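## Task

Find the round red tin on a shelf in one of the storage bays and set only that tin down on the desk. Every other object must stay on the shelf, table or counter where it was. The robot must not tip over or finish leaning. The tin must rest on the desk without the robot supporting it. At the end the gripper must have released it and moved away.

## Robot and tools

ROBOT. A simulated Hello Robot Stretch 3 with a single arm. It has a two-wheel drive base, a lift that rides up and down a mast, and a telescoping arm that reaches out to the robot's RIGHT side. The arm has no forward reach, so the gripper is moved forward or back by driving the base. The base measures 0.33 m front to back and 0.34 m across. It cannot drive sideways. It spins about the point between the drive wheels, 0.05 m behind its front edge. With the arm pulled in and the wrist folded over the base, the wrist reaches at most 0.06 m past the right side and a spin sweeps a 0.28 m radius. An unfolded, level gripper reaches past that circle. Objects may occasionally be nudged by an outside force.

FRAMES. Base frame: origin on the floor between the drive wheels, x ahead, y to the left, z up. hand_pose is reported in this frame, at the spot where the closed fingertips meet. With all wrist joints at zero, that frame's x points up, its y points back along the arm toward the mast, and its z points to the robot's rear. The pads are round, 0.04 m across, and sit slightly nearer the wrist when wide open. The odometry frame is the base frame where the scene began. base_odometry comes from wheel rotation only, so wheel slip looks like motion. Heading is left-positive, -3.142 to 3.142.

execute_actions. Arguments: actions, a list holding one action or nothing, and cameras. An empty list just reports state and images. An action may have base, joints, or both, plus an optional contact_limits. Its motions begin together and may finish at different times.
- base: exactly one key. translate_m is a straight drive, an offset in metres from where the base last reported itself, forward positive, -1 to 1. rotate_rad is a turn in place, an offset in radians, counter-clockwise (left) positive, -3.2 to 3.2.
- joints: an object keyed by joint name, each value one absolute target. lift_m 0 to 1.1 m (arm height on the mast). arm_m 0 to 0.52 m (extension). wrist_yaw_rad -1.345 to 4.42 (0 along the arm, positive toward the front, 3.0 folds over the base). wrist_pitch_rad -1.57 to 0.451 (0 level, negative tips fingertips down). wrist_roll_rad -2.911 to 2.911 (0 fingers side by side and level). gripper_m -0.089 to 0.179 (bigger is wider; the real fingertip gap is about 0.007 less when nearly shut, 0.025 less when fully open, and zero under 0.007). head_pan_rad -3.953 to 1.73 (0 ahead, positive left, -1.57 along the arm). head_tilt_rad -1.53 to 0.419 (0 level, negative down). Tolerances for done: lift_m and arm_m and gripper_m ±0.004, wrist_yaw_rad, wrist_roll_rad and head joints ±0.02, wrist_pitch_rad ±0.05.
- contact_limits: {"arm_m": effort}, a motor_effort percentage 1 to 100 at which the arm motion halts with contact_stop (-value when retracting). Smaller is softer; too small halts instantly. It also caps the arm's holding force until the next action. Values above the maximum are reduced.
- cameras: any of head_camera, nav_camera, wrist_camera, all. Omitted, null or ["all"] gives every camera; [] gives none. An unknown name rejects the call.
Unknown keys or out-of-range numbers reject the whole call with no motion. A joint or base left out of an action may still be driving toward its earlier target. One action lasts at most 15 s. If a result reports a stop, any later execute_actions, wait or finished_scene calls in the same reply are skipped.

wait: seconds, 0 to 10; commands nothing and returns the same report as an empty action. zoom_image: camera (head_camera, nav_camera or wrist_camera) and region [x0, y0, x1, y1] in pixels of that camera's latest full image, top-left is (0, 0), no larger than 504 by 504. finished_scene: scene, the integer number of the current scene; it ends the scene irreversibly after the last command is held, reports success and gives the next task.

RESULTS. base_status and joint_status tell how each motion of the last accepted action ended: done (for the base this only means the wheels turned as asked), off_target (stopped short, maybe still pushing), contact_stop, time_out, torque_fault. After the last three the target is dropped and the joint holds where it stopped, unless slack or switched off. Arm and lift contact_stop when pressing firmly and then go slack until commanded again; a slack lift may sink under load, keep pressing, or be pushed up by closing fingers on a surface. Base, wrist and head have no contact stop. A wrist servo pushed hard for several seconds turns off for 10 s (torque_fault) and goes limp. on_its_own lists uncommanded things; its "held at" is the held target, not the position. joint_positions gives readings. motor_effort is percent of maximum, positive toward larger values, peak in brackets; it has a fixed bias and noise, and a rest effort outside its range suggests pushing or carrying. Positive wheel effort pushes forward. lidar_m: 12 distances in metres from the base origin, 30-degree sectors, 1st straight ahead then counter-clockwise (4th left, 7th behind, 10th right), "-" for nothing; scan plane 0.17 m high, range 0.15 to 12 m, blind to clear objects, the robot, and partly to sectors 5, 6, 9, 10 when the lift is low; a leaning base may show the floor as a wall. wrist_depth_mm (45 to 1000) and head_depth_mm (280 to 4000, image sideways) are 7 by 7 median depths from top left. base_tilt in degrees, forward and right positive; turned_by_wheels and turned_by_imu give turning since the last report, left positive; each has a fixed bias up to about 4 degrees. The pictures line names the images in order. Camera calibrations (OpenCV K, distortion, T_world_to_cam from base frame) carry small errors, larger for the wrist camera; changed poses are listed in results.

SPEED. Full base speed (0.30 m/s, 1.9 rad/s) only with lift_m under 0.30, arm_m under 0.03 and wrist_yaw_rad over 2.54; otherwise 0.10 m/s and 0.63 rad/s.

GRIPPER. Grip with gripper_m below the object's width (lower squeezes harder, but the stall guard weakens very hard squeezes, so heavy or slick items can slide). Release by opening at least 0.02 above the touching value. Neither the reading nor done proves a grasp. To re-squeeze send a new value.

AVOID. Fold or unfold the wrist only with lift_m 0.32 to 0.95, wrist_pitch_rad -0.4 and roll near 0; once folded the lift can go to 0.25. With wrist_yaw_rad under -0.4 keep wrist_pitch_rad at -0.5 or lower. Pushing the arm into something rigid with the gripper above about 0.45 m, a second push after a contact_stop, or a raised contact limit can tip the robot. Do not drive while holding or hooking something fixed, and watch for snags, especially reversing. If tipping, reverse the last move in small steps, free the gripper, and lower lift_m to about 0.2. Drops, slips, slams, hard hits and heavy pushes are penalised; the robot holds its last command while you think and the scene keeps running.

Each tool is called after "Call:" as name([rows], argument=value, ...), one row to a line, values as JSON.

## Session

Call:
execute_actions([
  {"joints":{"head_tilt_rad":-0.5}},
])

Scene clock: 0.87 s.
base_odometry: x=+0.000 y=+0.000 heading=+0.000 (m, m, rad; odometry frame)
turned_by_wheels: +0.000 (rad since the last result)
turned_by_imu: +0.000 (rad since the last result)
base_tilt: forward=+0.1 right=+0.0 (deg)
lidar_m: 0.97 0.99 1.00 1.23 2.10 1.18 2.09 3.40 1.31 0.86 0.76 0.78
head_depth_mm: 715 769 828 903 994 1096 1170 / 781 846 922 1015 1127 1265 1226 / 856 933 1028 1143 1292 1412 1234 / 981 1081 1203 1342 1527 1482 1235 / 979 1063 1162 1278 1422 1485 1238 / 908 983 1062 1166 1284 1396 1240 / 845 908 980 1065 1163 1287 1250
base_status: not commanded
joint_positions: lift_m=+0.461 arm_m=-0.001 wrist_yaw_rad=+2.833 wrist_pitch_rad=-0.377 wrist_roll_rad=-0.017 gripper_m=+0.037 head_pan_rad=-0.010 head_tilt_rad=-0.493
joint_status: all done
motor_effort: left_wheel=+0(0) right_wheel=+0(0) lift_m=+41(41) arm_m=+0(0) wrist_yaw_rad=+0(0) wrist_pitch_rad=+6(6) wrist_roll_rad=+1(1) gripper_m=+1(0) head_pan_rad=+0(0) head_tilt_rad=-3(29) (%)
hand_pose: x=+0.0483 y=+0.0744 z=+0.4833 quat_wxyz=(+0.238, +0.701, +0.027, +0.672) (m; base frame)
wrist_depth_mm: - - - - 951 813 723 / - - - - - 873 766 / - - - - - 934 814 / - - - - - - 849 / 840 843 931 909 948 980 893 / 688 - 738 748 777 759 800 / 608 599 621 642 639 654 672
pictures: head_camera (sideways: a quarter turn clockwise sets it upright), nav_camera (sideways: a quarter turn counterclockwise sets it upright), wrist_camera
camera_calibration (this result's frames):
head_camera: T_world_to_cam=[[-0.518856, 0.0584551, -0.85286, 1.13608], [0.0766489, 0.996822, 0.0216912, -0.0305333], [0.851418, -0.0541162, -0.521688, 0.634403], [0, 0, 0, 1]] pos_world=[0.0516601, -0.00164185, 1.30054]
nav_camera: T_world_to_cam=[[0.509145, 0.0218595, 0.860403, -1.08462], [0.0217329, -0.999685, 0.0125377, 0.0355002], [0.860406, 0.0123156, -0.50946, 0.612847], [0, 0, 0, 1]] pos_world=[0.0241625, 0.0516508, 1.24499]
wrist_camera: T_world_to_cam=[[0.947535, -0.311176, 0.0731246, -0.0656734], [-0.107342, -0.525232, -0.844161, 0.480426], [0.30109, 0.792023, -0.531078, 0.353761], [0, 0, 0, 1]] pos_world=[0.00728392, -0.0482875, 0.598234]
Images, in order (width x height): head_camera 896x504, nav_camera 672x504, wrist_camera 644x364.

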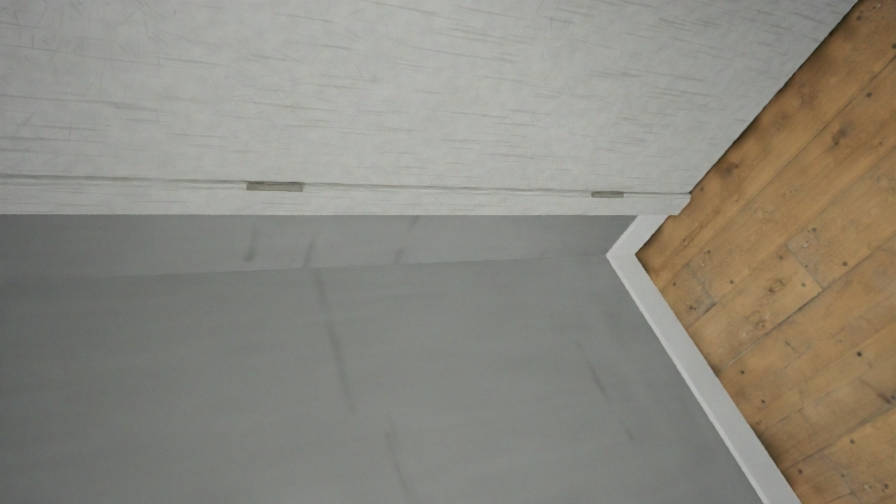

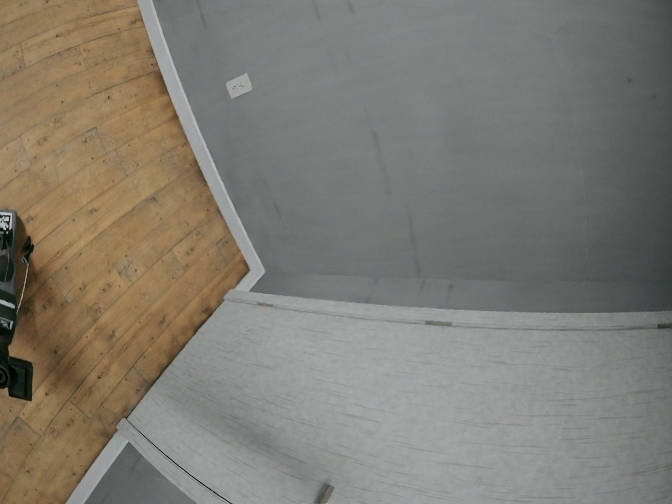

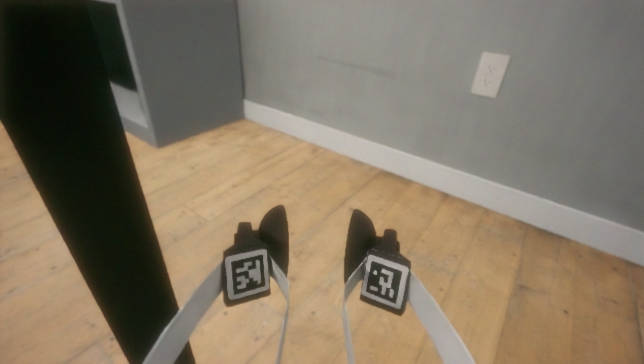

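Call:
execute_actions([
  {"joints":{"head_pan_rad":2.0e0,"head_tilt_rad":-0.3}},
], cameras=[])

Call:
execute_actions([
  {"joints":{"head_pan_rad":1.7,"head_tilt_rad":-0.3}},
], cameras=["head_camera","nav_camera"])

Call:
execute_actions([
  {"joints":{"head_pan_rad":-3.3}},
], cameras=["head_camera","nav_camera"])

action 0: "joints": head_pan_rad = 2.0 is out of range -3.953 to 1.73

Scene clock: 7.80 s.
base_odometry: x=+0.000 y=+0.000 heading=+0.000 (m, m, rad; odometry frame)
turned_by_wheels: +0.000 (rad since the last result)
turned_by_imu: +0.001 (rad since the last result)
base_tilt: forward=+0.0 right=+0.0 (deg)
lidar_m: 0.97 1.00 1.01 1.23 2.10 1.18 2.09 3.40 1.30 0.86 0.76 0.78
head_depth_mm: 1042 1093 1151 1217 1288 1368 1353 / 1163 1227 1303 1386 1479 1573 1382 / 1186 1255 1347 1448 1563 1653 1389 / 1106 1171 1244 1329 1437 1547 1402 / 1041 1103 1187 1286 1481 1651 1402 / 1757 1850 1921 2058 2168 1800 1407 / 1686 1789 1964 2737 - - -
base_status: not commanded
joint_positions: lift_m=+0.461 arm_m=-0.001 wrist_yaw_rad=+2.833 wrist_pitch_rad=-0.377 wrist_roll_rad=-0.017 gripper_m=+0.037 head_pan_rad=+1.693 head_tilt_rad=-0.310
joint_status: all done
motor_effort: left_wheel=+0(0) right_wheel=+0(0) lift_m=+41(41) arm_m=+0(0) wrist_yaw_rad=+0(0) wrist_pitch_rad=+6(6) wrist_roll_rad=+1(1) gripper_m=+0(1) head_pan_rad=+4(50) head_tilt_rad=+5(22) (%)
hand_pose: x=+0.0483 y=+0.0744 z=+0.4833 quat_wxyz=(+0.238, +0.701, +0.027, +0.672) (m; base frame)
wrist_depth_mm: - - - - 953 835 733 / - - - - - 867 767 / - - - - - 952 797 / - - - - - 989 842 / 834 852 896 910 966 947 886 / 711 - 712 725 771 773 790 / 596 597 622 629 637 663 655
pictures: head_camera (sideways: a quarter turn clockwise sets it upright), nav_camera (sideways: a quarter turn counterclockwise sets it upright)
camera_calibration (this result's frames):
head_camera: T_world_to_cam=[[-0.00943702, -0.358965, -0.933303, 1.23791], [-0.9976, -0.0606429, 0.0334115, -0.0392455], [-0.0685918, 0.931379, -0.357531, 0.426407], [0, 0, 0, 1]] pos_world=[0.00177888, 0.0448416, 1.30911]
nav_camera: T_world_to_cam=[[-0.0687468, 0.337546, 0.938795, -1.18337], [0.988411, 0.150705, 0.0181936, 0.0222363], [-0.13534, 0.929167, -0.343995, 0.403606], [0, 0, 0, 1]] pos_world=[-0.0487075, 0.0210745, 1.24938]
Images, in order (width x height): head_camera 896x504, nav_camera 672x504.

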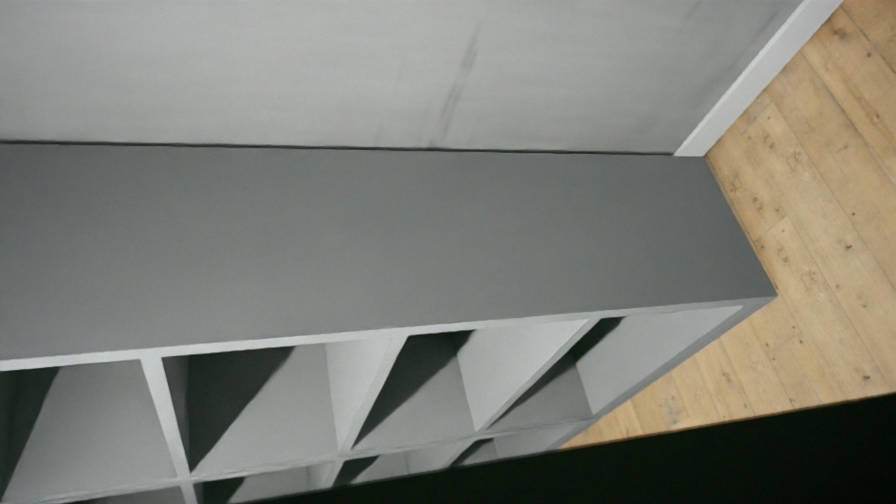

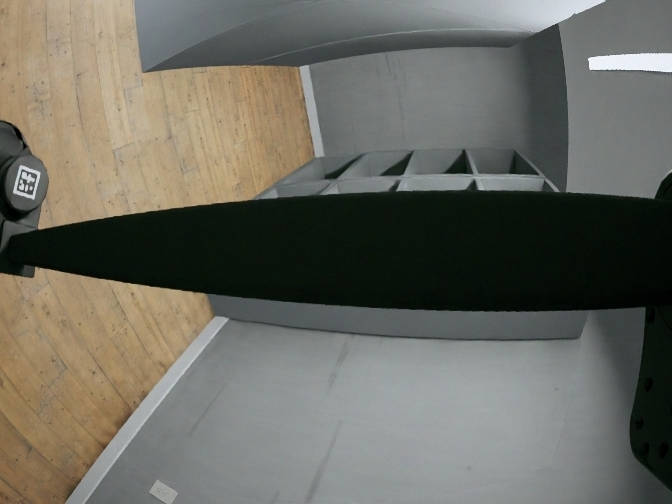

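Scene clock: 10.47 s.
base_odometry: x=+0.000 y=+0.000 heading=+0.000 (m, m, rad; odometry frame)
turned_by_wheels: +0.000 (rad since the last result)
turned_by_imu: +0.000 (rad since the last result)
base_tilt: forward=+0.0 right=+0.0 (deg)
lidar_m: 0.98 1.00 1.01 1.23 2.09 1.18 2.08 3.40 1.30 0.86 0.76 0.78
head_depth_mm: 973 1028 1091 1163 1253 1360 1379 / 1053 1112 1186 1264 1356 1466 1390 / 1137 1215 1296 1393 1508 1615 1389 / 2369 2380 2523 2648 2393 1761 1406 / 2060 2128 2233 2362 2349 1777 1403 / 1845 1907 2014 2148 2238 1788 1411 / 1726 1866 2056 2316 2411 1801 1424
base_status: not commanded
joint_positions: lift_m=+0.461 arm_m=-0.001 wrist_yaw_rad=+2.833 wrist_pitch_rad=-0.377 wrist_roll_rad=-0.017 gripper_m=+0.037 head_pan_rad=-3.293 head_tilt_rad=-0.310
joint_status: all done
motor_effort: left_wheel=+0(1) right_wheel=+0(0) lift_m=+41(41) arm_m=+0(0) wrist_yaw_rad=+1(0) wrist_pitch_rad=+6(6) wrist_roll_rad=+1(1) gripper_m=+0(0) head_pan_rad=-5(52) head_tilt_rad=+5(5) (%)
hand_pose: x=+0.0483 y=+0.0744 z=+0.4833 quat_wxyz=(+0.238, +0.701, +0.027, +0.672) (m; base frame)
wrist_depth_mm: - - - - 976 833 728 / - - - - - 872 775 / - - - - - 937 833 / - - - - - - 872 / 837 889 900 912 947 944 886 / 711 - 722 742 774 773 775 / 616 599 620 634 645 655 685
pictures: head_camera (sideways: a quarter turn clockwise sets it upright), nav_camera (sideways: a quarter turn counterclockwise sets it upright)
camera_calibration (this result's frames):
head_camera: T_world_to_cam=[[0.343108, -0.105918, -0.933305, 1.23577], [-0.210711, -0.976977, 0.0334118, -0.044046], [-0.915357, 0.185194, -0.357527, 0.431566], [0, 0, 0, 1]] pos_world=[-0.0382449, 0.00793521, 1.30911]
nav_camera: T_world_to_cam=[[-0.343573, 0.0248551, 0.938797, -1.1817], [0.121509, 0.992424, 0.0181938, 0.0275242], [-0.931232, 0.120323, -0.34399, 0.408455], [0, 0, 0, 1]] pos_world=[-0.028978, -0.0470908, 1.24938]
Images, in order (width x height): head_camera 896x504, nav_camera 672x504.

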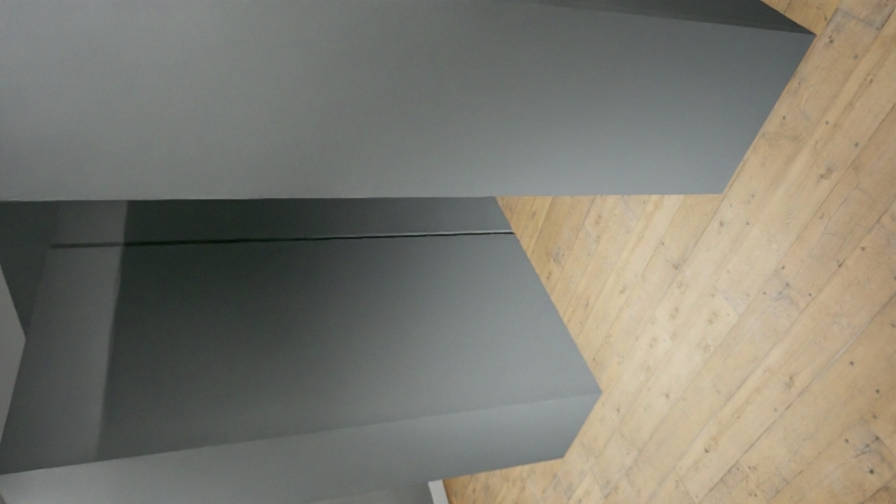

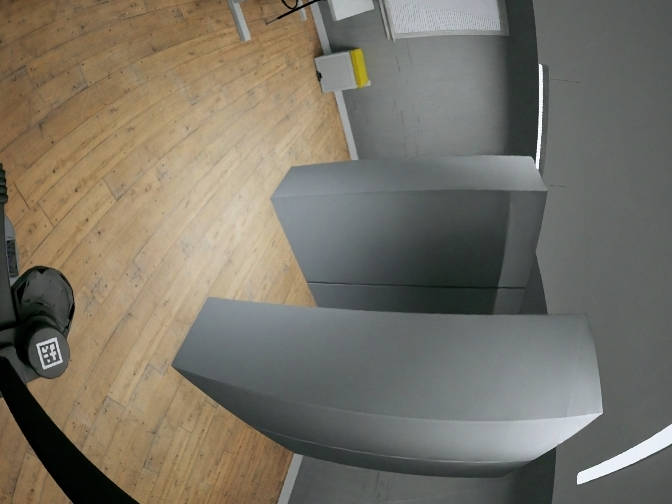

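Call:
execute_actions([
  {"joints":{"head_pan_rad":-2.4,"lift_m":0.25}},
], cameras=["head_camera","nav_camera"])

Call:
execute_actions([
  {"base":{"rotate_rad":1.3},"joints":{"head_pan_rad":0.3,"head_tilt_rad":-0.5}},
], cameras=["head_camera","nav_camera"])

Scene clock: 21.03 s.
base_odometry: x=+0.000 y=+0.000 heading=+0.000 (m, m, rad; odometry frame)
turned_by_wheels: +0.000 (rad since the last result)
turned_by_imu: +0.001 (rad since the last result)
base_tilt: forward=+0.1 right=+0.0 (deg)
lidar_m: 0.98 0.99 1.00 1.23 2.10 1.18 2.08 3.40 1.30 0.86 0.76 0.78
head_depth_mm: 3100 3350 3571 3593 2351 1732 1384 / 3177 3364 3540 3316 2365 1730 1388 / 3163 3355 3585 3633 2383 1755 1395 / 3180 3342 3538 3022 2381 1771 1404 / 3192 3356 3466 2453 2377 1768 1407 / 2808 2767 2739 2479 2316 1788 1420 / 1982 1962 1955 1927 1899 1727 1416
base_status: not commanded
joint_positions: lift_m=+0.250 arm_m=-0.001 wrist_yaw_rad=+2.833 wrist_pitch_rad=-0.378 wrist_roll_rad=-0.017 gripper_m=+0.037 head_pan_rad=-2.407 head_tilt_rad=-0.310
joint_status: all done
motor_effort: left_wheel=+0(0) right_wheel=+0(0) lift_m=+36(38) arm_m=+0(0) wrist_yaw_rad=+1(2) wrist_pitch_rad=+6(6) wrist_roll_rad=+1(1) gripper_m=+0(1) head_pan_rad=+4(50) head_tilt_rad=+5(5) (%)
hand_pose: x=+0.0483 y=+0.0743 z=+0.2719 quat_wxyz=(+0.238, +0.701, +0.027, +0.672) (m; base frame)
wrist_depth_mm: - - - - 989 836 725 / - - - - - 892 761 / - 937 954 999 - 925 793 / - 702 705 735 737 769 789 / 536 543 573 593 608 607 622 / 452 - - 474 495 503 519 / - - - 411 418 426 427
pictures: head_camera (sideways: a quarter turn clockwise sets it upright), nav_camera (sideways: a quarter turn counterclockwise sets it upright)
camera_calibration (this result's frames):
head_camera: T_world_to_cam=[[0.29909, 0.19859, -0.933331, 1.23607], [0.62312, -0.781412, 0.0334163, -0.0491382], [-0.72268, -0.591572, -0.357457, 0.4303], [0, 0, 0, 1]] pos_world=[-0.0281066, -0.0293138, 1.30912]
nav_camera: T_world_to_cam=[[-0.236617, -0.250249, 0.938822, -1.18238], [-0.691527, 0.722121, 0.018196, 0.0324809], [-0.682497, -0.644916, -0.343921, 0.406847], [0, 0, 0, 1]] pos_world=[0.0203605, -0.0569638, 1.24938]
Images, in order (width x height): head_camera 896x504, nav_camera 672x504.

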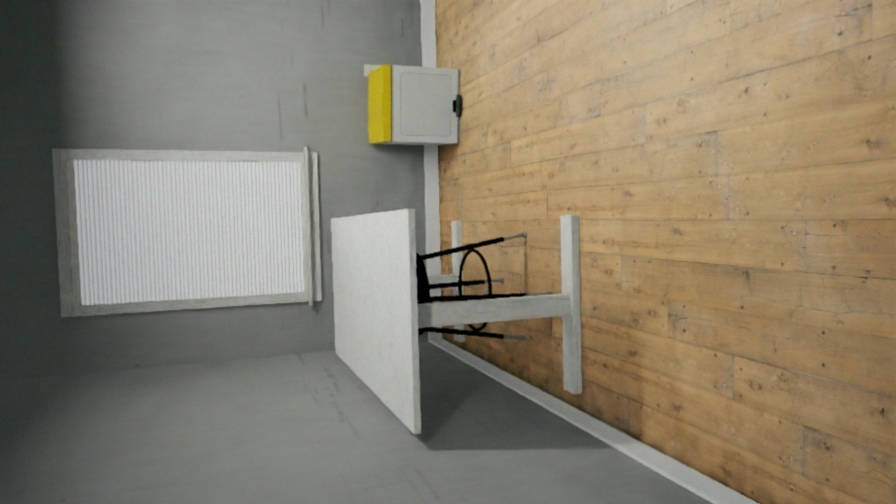

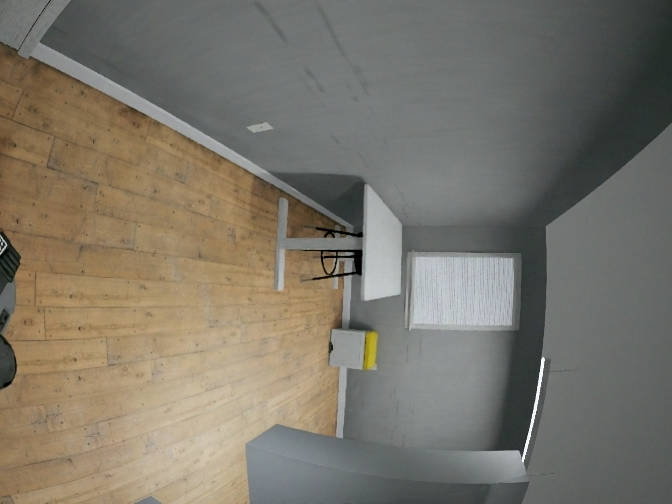

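Scene clock: 23.03 s.
base_odometry: x=+0.000 y=+0.000 heading=+1.300 (m, m, rad; odometry frame)
turned_by_wheels: +1.300 (rad since the last result)
turned_by_imu: +1.276 (rad since the last result)
base_tilt: forward=+0.0 right=-0.1 (deg)
lidar_m: 1.07 1.24 1.18 1.20 2.14 2.15 1.01 0.80 0.76 0.83 1.01 0.99
head_depth_mm: 946 1017 1097 1196 1303 1392 1220 / 1039 1123 1227 1341 1484 1473 1224 / 1149 1262 1391 1544 1678 1482 1233 / 1161 1262 1399 1551 1728 1487 1235 / 1079 1174 1279 1414 1571 1498 1242 / 999 1089 1226 1586 1773 1509 1245 / 1665 1789 1940 2128 1884 1506 1245
base_status: done
joint_positions: lift_m=+0.250 arm_m=-0.001 wrist_yaw_rad=+2.833 wrist_pitch_rad=-0.378 wrist_roll_rad=-0.017 gripper_m=+0.037 head_pan_rad=+0.293 head_tilt_rad=-0.494
joint_status: all done
motor_effort: left_wheel=-3(13) right_wheel=+3(11) lift_m=+36(36) arm_m=-1(1) wrist_yaw_rad=+0(0) wrist_pitch_rad=+6(6) wrist_roll_rad=+1(1) gripper_m=-1(1) head_pan_rad=+4(51) head_tilt_rad=-2(19) (%)
hand_pose: x=+0.0483 y=+0.0743 z=+0.2719 quat_wxyz=(+0.238, +0.701, +0.027, +0.672) (m; base frame)
wrist_depth_mm: - - - - - - - / - - - - - - - / - 911 945 978 - - 967 / - 698 715 724 760 777 814 / 533 556 567 583 613 610 623 / 455 - - 474 491 507 509 / - - - 407 408 428 439
pictures: head_camera (sideways: a quarter turn clockwise sets it upright), nav_camera (sideways: a quarter turn counterclockwise sets it upright)
camera_calibration (this result's frames):
head_camera: T_world_to_cam=[[-0.513334, -0.0993882, -0.852414, 1.13546], [-0.224547, 0.974223, 0.0216343, -0.028622], [0.828291, 0.202513, -0.522419, 0.635496], [0, 0, 0, 1]] pos_world=[0.0500699, 0.0120399, 1.3005]
nav_camera: T_world_to_cam=[[0.480085, 0.173138, 0.859966, -1.08388], [0.319322, -0.947564, 0.0125101, 0.0337208], [0.817039, 0.2686, -0.510198, 0.614072], [0, 0, 0, 1]] pos_world=[0.00786504, 0.0546739, 1.24497]
Images, in order (width x height): head_camera 896x504, nav_camera 672x504.

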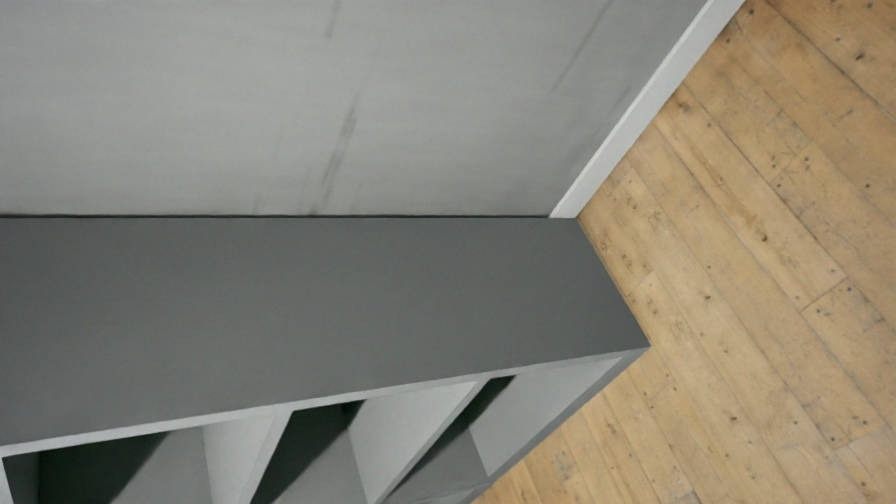

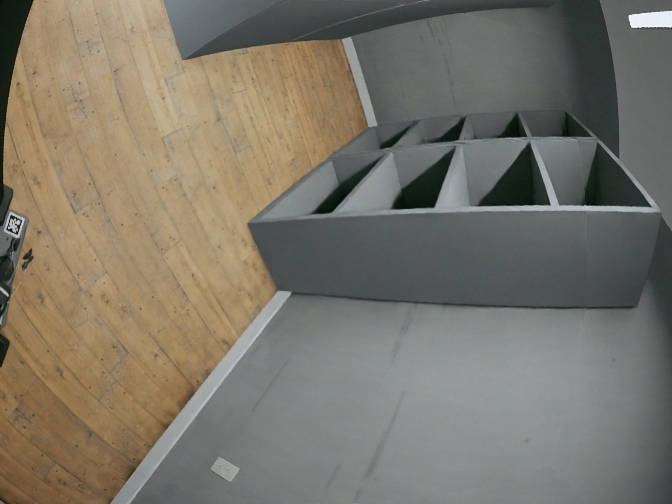

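Call:
execute_actions([
  {"base":{"rotate_rad":2.39},"joints":{"head_pan_rad":-1.4,"head_tilt_rad":-0.3}},
], cameras=[])

Call:
execute_actions([
  {"base":{"translate_m":0.3}},
], cameras=["head_camera","nav_camera"])

Call:
execute_actions([
  {"base":{"translate_m":1.0}},
], cameras=["head_camera","nav_camera"])

Scene clock: 38.57 s.
base_odometry: x=+0.000 y=+0.000 heading=-2.593 (m, m, rad; odometry frame)
turned_by_wheels: +2.390 (rad since the last result)
turned_by_imu: +2.346 (rad since the last result)
base_tilt: forward=+0.0 right=-0.1 (deg)
lidar_m: 2.39 1.28 0.85 0.76 0.78 0.99 1.00 1.01 1.23 2.07 1.18 2.08
head_depth_mm: 1680 1772 1868 1962 2099 1695 1386 / 2458 2625 2820 2968 2264 1748 1391 / 2508 2673 2846 3018 2378 1775 1391 / 2485 2634 2818 3022 2392 1767 1400 / 2473 2612 2579 2480 2179 1785 1402 / 1511 1477 1441 1411 1391 1368 1407 / 1035 1019 1073 1141 1227 1339 1409
base_status: done
joint_positions: lift_m=+0.250 arm_m=-0.001 wrist_yaw_rad=+2.833 wrist_pitch_rad=-0.378 wrist_roll_rad=-0.017 gripper_m=+0.037 head_pan_rad=-1.393 head_tilt_rad=-0.309
joint_status: all done
motor_effort: left_wheel=-4(15) right_wheel=+3(12) lift_m=+36(36) arm_m=-1(1) wrist_yaw_rad=+0(1) wrist_pitch_rad=+6(6) wrist_roll_rad=+1(1) gripper_m=-1(0) head_pan_rad=-5(51) head_tilt_rad=+5(23) (%)
hand_pose: x=+0.0483 y=+0.0743 z=+0.2719 quat_wxyz=(+0.238, +0.701, +0.027, +0.672) (m; base frame)
wrist_depth_mm: - 652 757 831 974 - - / - 733 804 932 - - - / - 792 849 953 - - - / - 696 715 738 745 784 806 / 533 556 567 583 618 612 636 / 452 - - 480 488 503 508 / - - - 413 413 422 431
pictures: none
No camera images: the call's "cameras" was empty. Leave "cameras" out to get every camera's image.

Scene clock: 41.33 s.
base_odometry: x=-0.256 y=-0.156 heading=-2.594 (m, m, rad; odometry frame)
turned_by_wheels: +0.000 (rad since the last result)
turned_by_imu: +0.002 (rad since the last result)
base_tilt: forward=+0.0 right=+0.0 (deg)
lidar_m: 3.10 1.34 0.89 0.83 0.84 1.03 1.30 1.31 1.36 1.08 1.09 1.82
head_depth_mm: 2433 2567 2742 2941 2314 1739 1379 / 2448 2587 2785 2971 2354 1747 1387 / 2450 2614 2811 2996 2368 1757 1396 / 2399 2597 2583 2196 1906 1634 1369 / 899 952 1015 1090 1179 1287 1367 / 894 951 1020 1094 1183 1291 1370 / 895 957 1021 1098 1186 1333 1384
base_status: done
joint_positions: lift_m=+0.250 arm_m=-0.001 wrist_yaw_rad=+2.833 wrist_pitch_rad=-0.378 wrist_roll_rad=-0.017 gripper_m=+0.037 head_pan_rad=-1.393 head_tilt_rad=-0.309
joint_status: not commanded
motor_effort: left_wheel=-4(11) right_wheel=+3(10) lift_m=+37(37) arm_m=+0(1) wrist_yaw_rad=-1(0) wrist_pitch_rad=+6(6) wrist_roll_rad=+1(1) gripper_m=+0(0) head_pan_rad=-4(3) head_tilt_rad=+5(5) (%)
hand_pose: x=+0.0483 y=+0.0743 z=+0.2719 quat_wxyz=(+0.238, +0.701, +0.027, +0.672) (m; base frame)
wrist_depth_mm: - 701 790 885 995 - - / - 788 856 942 - - - / - 800 873 949 - - - / - 696 709 727 762 784 812 / 532 547 563 575 608 600 625 / 448 - - 486 495 503 502 / - - - 406 417 423 428
pictures: head_camera (sideways: a quarter turn clockwise sets it upright), nav_camera (sideways: a quarter turn counterclockwise sets it upright)
camera_calibration (this result's frames):
head_camera: T_world_to_cam=[[-0.0104834, 0.358487, -0.933476, 1.23815], [0.992673, 0.116108, 0.0334412, -0.051425], [0.120372, -0.926286, -0.357078, 0.424664], [0, 0, 0, 1]] pos_world=[0.0129105, -0.044528, 1.30914]
nav_camera: T_world_to_cam=[[0.087353, -0.332746, 0.938962, -1.18454], [-0.978489, -0.205495, 0.0182079, 0.0342158], [0.186893, -0.920354, -0.343538, 0.401046], [0, 0, 0, 1]] pos_world=[0.0620004, -0.0180155, 1.24939]
Images, in order (width x height): head_camera 896x504, nav_camera 672x504.

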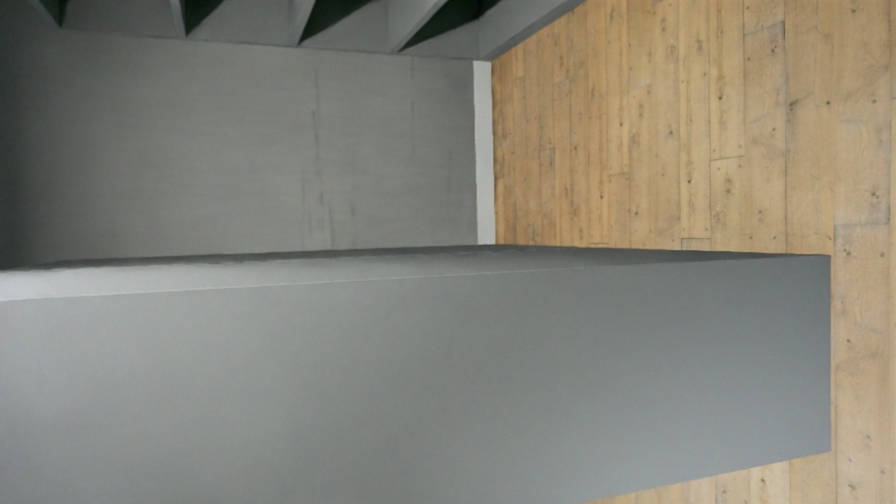

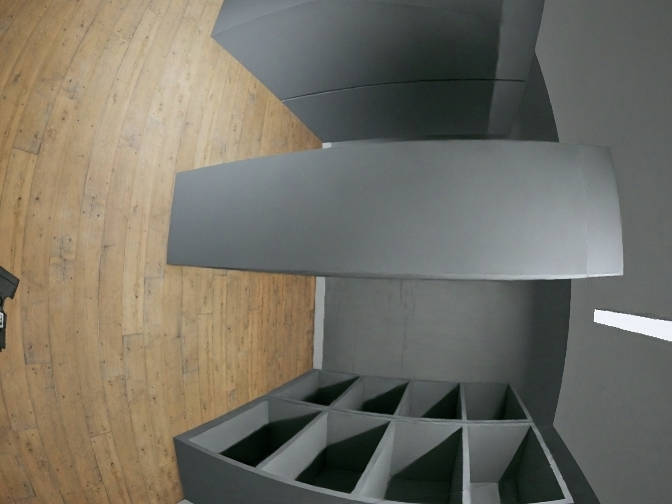

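Scene clock: 46.27 s.
base_odometry: x=-1.110 y=-0.677 heading=-2.594 (m, m, rad; odometry frame)
turned_by_wheels: +0.000 (rad since the last result)
turned_by_imu: +0.007 (rad since the last result)
base_tilt: forward=+0.0 right=+0.0 (deg)
lidar_m: 2.11 0.97 1.01 0.94 0.95 1.21 2.29 2.06 1.06 1.90 1.08 1.24
head_depth_mm: 1547 1635 1707 1848 1928 1650 1379 / 2328 2463 2646 2787 2244 1744 1386 / 2353 2528 2678 2914 2371 1761 1394 / 2378 2525 2703 2920 2415 1776 1400 / 2378 2539 2667 2832 2316 1777 1417 / 1750 1725 1687 1658 1634 1589 1368 / 1216 1196 1184 1169 1160 1190 1274
base_status: done
joint_positions: lift_m=+0.250 arm_m=-0.001 wrist_yaw_rad=+2.833 wrist_pitch_rad=-0.378 wrist_roll_rad=-0.017 gripper_m=+0.037 head_pan_rad=-1.393 head_tilt_rad=-0.309
joint_status: not commanded
motor_effort: left_wheel=-4(11) right_wheel=+3(11) lift_m=+36(36) arm_m=-1(1) wrist_yaw_rad=-1(0) wrist_pitch_rad=+6(6) wrist_roll_rad=+1(1) gripper_m=+0(0) head_pan_rad=-4(4) head_tilt_rad=+5(5) (%)
hand_pose: x=+0.0483 y=+0.0742 z=+0.2719 quat_wxyz=(+0.238, +0.701, +0.027, +0.672) (m; base frame)
wrist_depth_mm: - 827 882 981 - - 979 / - 866 970 - - - - / - 907 942 997 - 919 - / - 684 705 739 765 780 768 / 535 556 567 577 601 626 625 / 453 - - 478 490 488 512 / - - - 411 413 420 427
pictures: head_camera (sideways: a quarter turn clockwise sets it upright), nav_camera (sideways: a quarter turn counterclockwise sets it upright)
camera_calibration (this result's frames):
head_camera: T_world_to_cam=[[-0.0104834, 0.358487, -0.933476, 1.23815], [0.992673, 0.116108, 0.0334412, -0.051425], [0.120372, -0.926286, -0.357078, 0.424664], [0, 0, 0, 1]] pos_world=[0.0129105, -0.044528, 1.30914]
nav_camera: T_world_to_cam=[[0.087353, -0.332746, 0.938962, -1.18454], [-0.978489, -0.205495, 0.0182079, 0.0342158], [0.186893, -0.920354, -0.343538, 0.401046], [0, 0, 0, 1]] pos_world=[0.0620004, -0.0180155, 1.24939]
Images, in order (width x height): head_camera 896x504, nav_camera 672x504.

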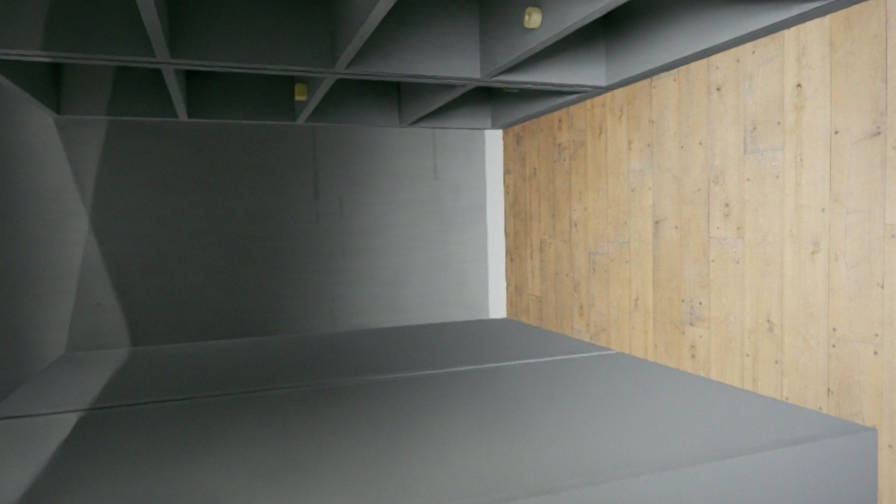

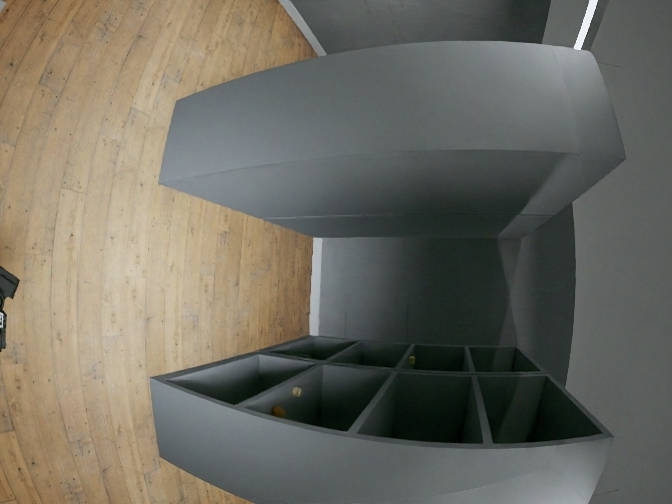

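Call:
execute_actions([
  {"base":{"translate_m":0.2}},
], cameras=[])

Call:
execute_actions([
  {"base":{"rotate_rad":-1.6},"joints":{"head_pan_rad":-0.9,"head_tilt_rad":-0.6}},
], cameras=[])

Call:
execute_actions([
  {"base":{"translate_m":1.0}},
], cameras=["head_camera","nav_camera"])

Scene clock: 60.27 s.
base_odometry: x=-1.281 y=-0.781 heading=-2.594 (m, m, rad; odometry frame)
turned_by_wheels: +0.000 (rad since the last result)
turned_by_imu: +0.002 (rad since the last result)
base_tilt: forward=+0.0 right=+0.0 (deg)
lidar_m: 1.90 0.81 0.84 0.96 0.98 1.24 2.48 2.23 1.15 1.80 0.98 2.45
head_depth_mm: 2291 2445 2552 2539 2121 1742 1381 / 2370 2481 2698 2844 2357 1754 1387 / 2374 2493 2691 2873 2394 1758 1393 / 2372 2501 2690 2851 2391 1768 1401 / 1788 1725 1670 1622 1573 1518 1322 / 1000 980 963 980 1047 1126 1241 / 788 834 891 960 1043 1130 1248
base_status: done
joint_positions: lift_m=+0.250 arm_m=-0.001 wrist_yaw_rad=+2.833 wrist_pitch_rad=-0.378 wrist_roll_rad=-0.017 gripper_m=+0.037 head_pan_rad=-1.393 head_tilt_rad=-0.309
joint_status: not commanded
motor_effort: left_wheel=-4(11) right_wheel=+3(11) lift_m=+37(36) arm_m=-1(1) wrist_yaw_rad=-1(1) wrist_pitch_rad=+6(6) wrist_roll_rad=+1(1) gripper_m=+0(0) head_pan_rad=-3(5) head_tilt_rad=+5(5) (%)
hand_pose: x=+0.0483 y=+0.0742 z=+0.2718 quat_wxyz=(+0.238, +0.701, +0.027, +0.672) (m; base frame)
wrist_depth_mm: - 840 924 - - 764 - / - 885 - - - 851 - / - 930 979 - 956 - - / - 691 693 721 745 730 789 / 535 555 571 577 607 610 614 / 452 - - 471 498 502 512 / - - - 405 411 419 430
pictures: none
No camera images: the call's "cameras" was empty. Leave "cameras" out to get every camera's image.

Scene clock: 62.53 s.
base_odometry: x=-1.280 y=-0.781 heading=+2.089 (m, m, rad; odometry frame)
turned_by_wheels: -1.600 (rad since the last result)
turned_by_imu: -1.569 (rad since the last result)
base_tilt: forward=+0.1 right=-0.1 (deg)
lidar_m: 1.93 0.98 1.19 1.91 0.81 0.82 0.96 0.97 1.22 2.44 2.22 1.15
head_depth_mm: 2020 2203 2468 2124 1671 1374 1167 / 2088 2332 2584 2142 1670 1377 1172 / 2019 2267 2537 2145 1684 1382 1174 / 2244 2494 2649 2149 1692 1387 1173 / 2369 2634 2841 2150 1696 1388 1181 / 2275 2417 1406 1522 1597 1401 1186 / 1055 1127 1204 1289 1483 1400 1187
base_status: done
joint_positions: lift_m=+0.250 arm_m=-0.001 wrist_yaw_rad=+2.833 wrist_pitch_rad=-0.378 wrist_roll_rad=-0.017 gripper_m=+0.037 head_pan_rad=-0.907 head_tilt_rad=-0.593
joint_status: all done
motor_effort: left_wheel=+4(18) right_wheel=-3(9) lift_m=+36(36) arm_m=-1(1) wrist_yaw_rad=+0(1) wrist_pitch_rad=+6(6) wrist_roll_rad=+1(1) gripper_m=+0(1) head_pan_rad=+3(37) head_tilt_rad=-3(23) (%)
hand_pose: x=+0.0483 y=+0.0742 z=+0.2718 quat_wxyz=(+0.238, +0.701, +0.027, +0.672) (m; base frame)
wrist_depth_mm: - - - - - 945 762 / - - - - - 978 761 / - 967 922 995 - 996 784 / - 696 701 714 748 791 801 / 527 561 575 591 607 598 624 / 454 - - 481 484 495 507 / - - - 410 413 425 431
pictures: none
No camera images: the call's "cameras" was empty. Leave "cameras" out to get every camera's image.

Scene clock: 67.47 s.
base_odometry: x=-1.776 y=+0.087 heading=+2.090 (m, m, rad; odometry frame)
turned_by_wheels: +0.000 (rad since the last result)
turned_by_imu: +0.008 (rad since the last result)
base_tilt: forward=+0.1 right=+0.0 (deg)
lidar_m: 1.82 0.65 0.43 0.40 2.01 1.68 1.95 1.97 2.46 0.52 0.98 0.98
head_depth_mm: 773 855 697 573 988 811 1014 / 812 895 703 1128 990 858 1103 / 851 930 706 1176 992 1209 1127 / 894 982 711 1225 999 1270 1160 / 945 1027 717 1284 1032 1309 1178 / 994 1068 771 1239 1073 1344 1182 / 915 959 824 1132 1186 1364 1190
base_status: done
joint_positions: lift_m=+0.250 arm_m=-0.001 wrist_yaw_rad=+2.833 wrist_pitch_rad=-0.378 wrist_roll_rad=-0.017 gripper_m=+0.037 head_pan_rad=-0.907 head_tilt_rad=-0.593
joint_status: not commanded
motor_effort: left_wheel=+3(17) right_wheel=-3(6) lift_m=+37(37) arm_m=-1(1) wrist_yaw_rad=+0(0) wrist_pitch_rad=+6(6) wrist_roll_rad=+1(1) gripper_m=+1(1) head_pan_rad=+4(4) head_tilt_rad=-3(4) (%)
hand_pose: x=+0.0483 y=+0.0742 z=+0.2718 quat_wxyz=(+0.238, +0.701, +0.027, +0.672) (m; base frame)
wrist_depth_mm: - 368 397 447 498 578 681 / - 397 427 483 561 643 807 / - 434 471 528 631 758 928 / - 483 504 597 697 772 810 / 543 526 535 579 603 605 630 / 452 - - 473 495 499 502 / - - - 416 409 421 429
pictures: head_camera (sideways: a quarter turn clockwise sets it upright), nav_camera (sideways: a quarter turn counterclockwise sets it upright)
camera_calibration (this result's frames):
head_camera: T_world_to_cam=[[-0.328973, 0.50658, -0.796965, 1.06205], [0.827641, 0.561058, 0.0149944, -0.0263935], [0.45474, -0.654668, -0.603839, 0.743702], [0, 0, 0, 1]] pos_world=[0.0330373, -0.0363251, 1.29588]
nav_camera: T_world_to_cam=[[0.386141, -0.449481, 0.80552, -1.01231], [-0.766655, -0.641993, 0.00927673, 0.0445561], [0.512968, -0.621137, -0.592496, 0.722999], [0, 0, 0, 1]] pos_world=[0.0541792, 0.0226702, 1.2434]
Images, in order (width x height): head_camera 896x504, nav_camera 672x504.

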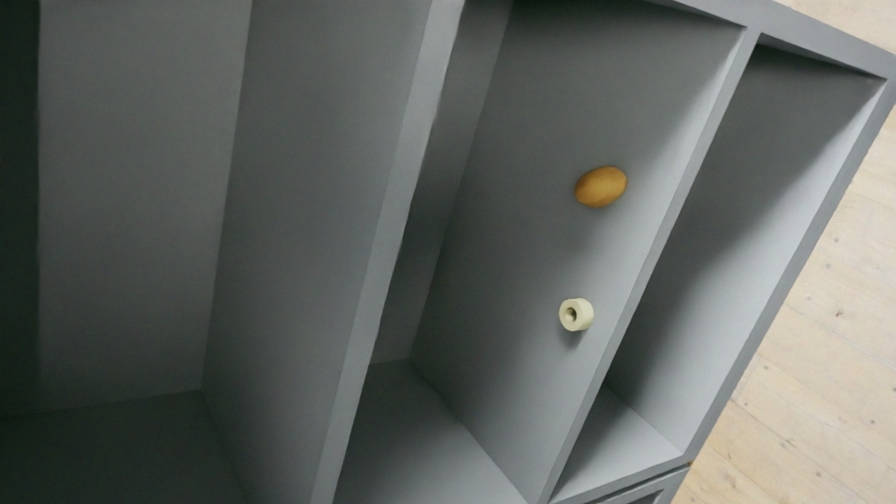

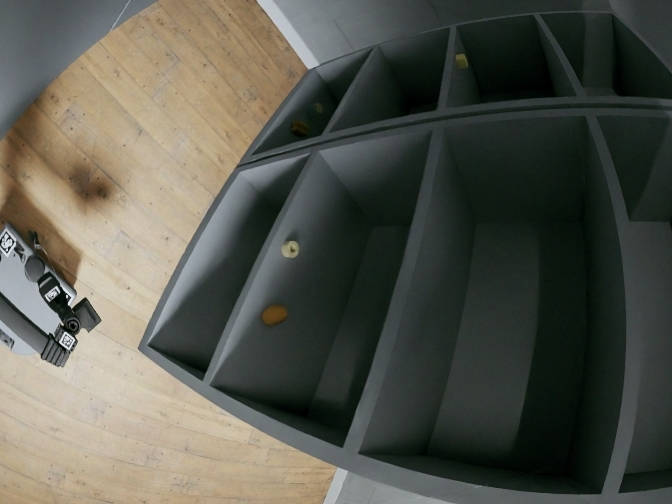

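Call:
execute_actions([
  {"base":{"translate_m":0.8},"joints":{"head_pan_rad":-1.3,"head_tilt_rad":-1.0}},
], cameras=["head_camera","nav_camera"])

Scene clock: 78.37 s.
base_odometry: x=-2.173 y=+0.782 heading=+2.090 (m, m, rad; odometry frame)
turned_by_wheels: +0.000 (rad since the last result)
turned_by_imu: +0.007 (rad since the last result)
base_tilt: forward=+0.0 right=+0.0 (deg)
lidar_m: 1.02 0.81 0.54 0.50 0.50 0.63 2.43 0.91 0.94 0.42 0.42 1.06
head_depth_mm: 533 456 987 862 1241 1180 1079 / 533 454 987 863 1257 1192 - / 518 455 987 865 1251 1217 - / 362 447 591 806 1241 1199 - / 387 456 582 849 1252 1186 1078 / 505 467 986 880 1277 1180 1079 / 534 469 985 895 1271 1188 1080
base_status: done
joint_positions: lift_m=+0.250 arm_m=-0.001 wrist_yaw_rad=+2.833 wrist_pitch_rad=-0.378 wrist_roll_rad=-0.017 gripper_m=+0.037 head_pan_rad=-1.293 head_tilt_rad=-0.988
joint_status: all done
motor_effort: left_wheel=+2(17) right_wheel=-2(6) lift_m=+36(37) arm_m=-1(1) wrist_yaw_rad=+0(0) wrist_pitch_rad=+6(6) wrist_roll_rad=+1(1) gripper_m=-1(1) head_pan_rad=-3(34) head_tilt_rad=-6(31) (%)
hand_pose: x=+0.0483 y=+0.0742 z=+0.2718 quat_wxyz=(+0.238, +0.701, +0.027, +0.672) (m; base frame)
wrist_depth_mm: - 438 490 540 609 702 787 / - 477 525 602 695 791 860 / - 514 576 645 752 917 867 / - 559 621 696 756 763 810 / 515 563 568 575 599 610 616 / 453 - - 479 499 498 509 / - - - 407 410 423 431
pictures: head_camera (sideways: a quarter turn clockwise sets it upright), nav_camera (sideways: a quarter turn counterclockwise sets it upright)
camera_calibration (this result's frames):
head_camera: T_world_to_cam=[[-0.184938, 0.843394, -0.504464, 0.680024], [0.978235, 0.207134, -0.0123242, 0.00825427], [0.0940977, -0.495763, -0.863345, 1.08337], [0, 0, 0, 1]] pos_world=[0.0157454, -0.038144, 1.27847]
nav_camera: T_world_to_cam=[[0.260519, -0.815943, 0.516108, -0.634422], [-0.951837, -0.306575, -0.00421535, 0.0632523], [0.161665, -0.490152, -0.856513, 1.06849], [0, 0, 0, 1]] pos_world=[0.0527481, 0.0254606, 1.24287]
Images, in order (width x height): head_camera 896x504, nav_camera 672x504.

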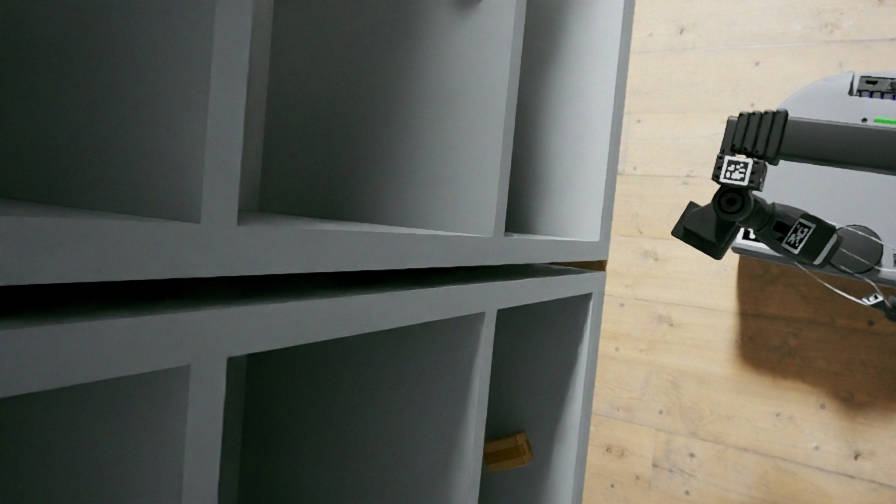

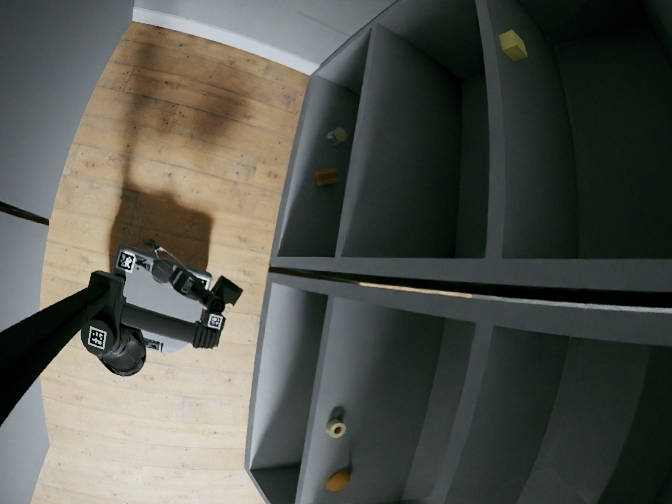

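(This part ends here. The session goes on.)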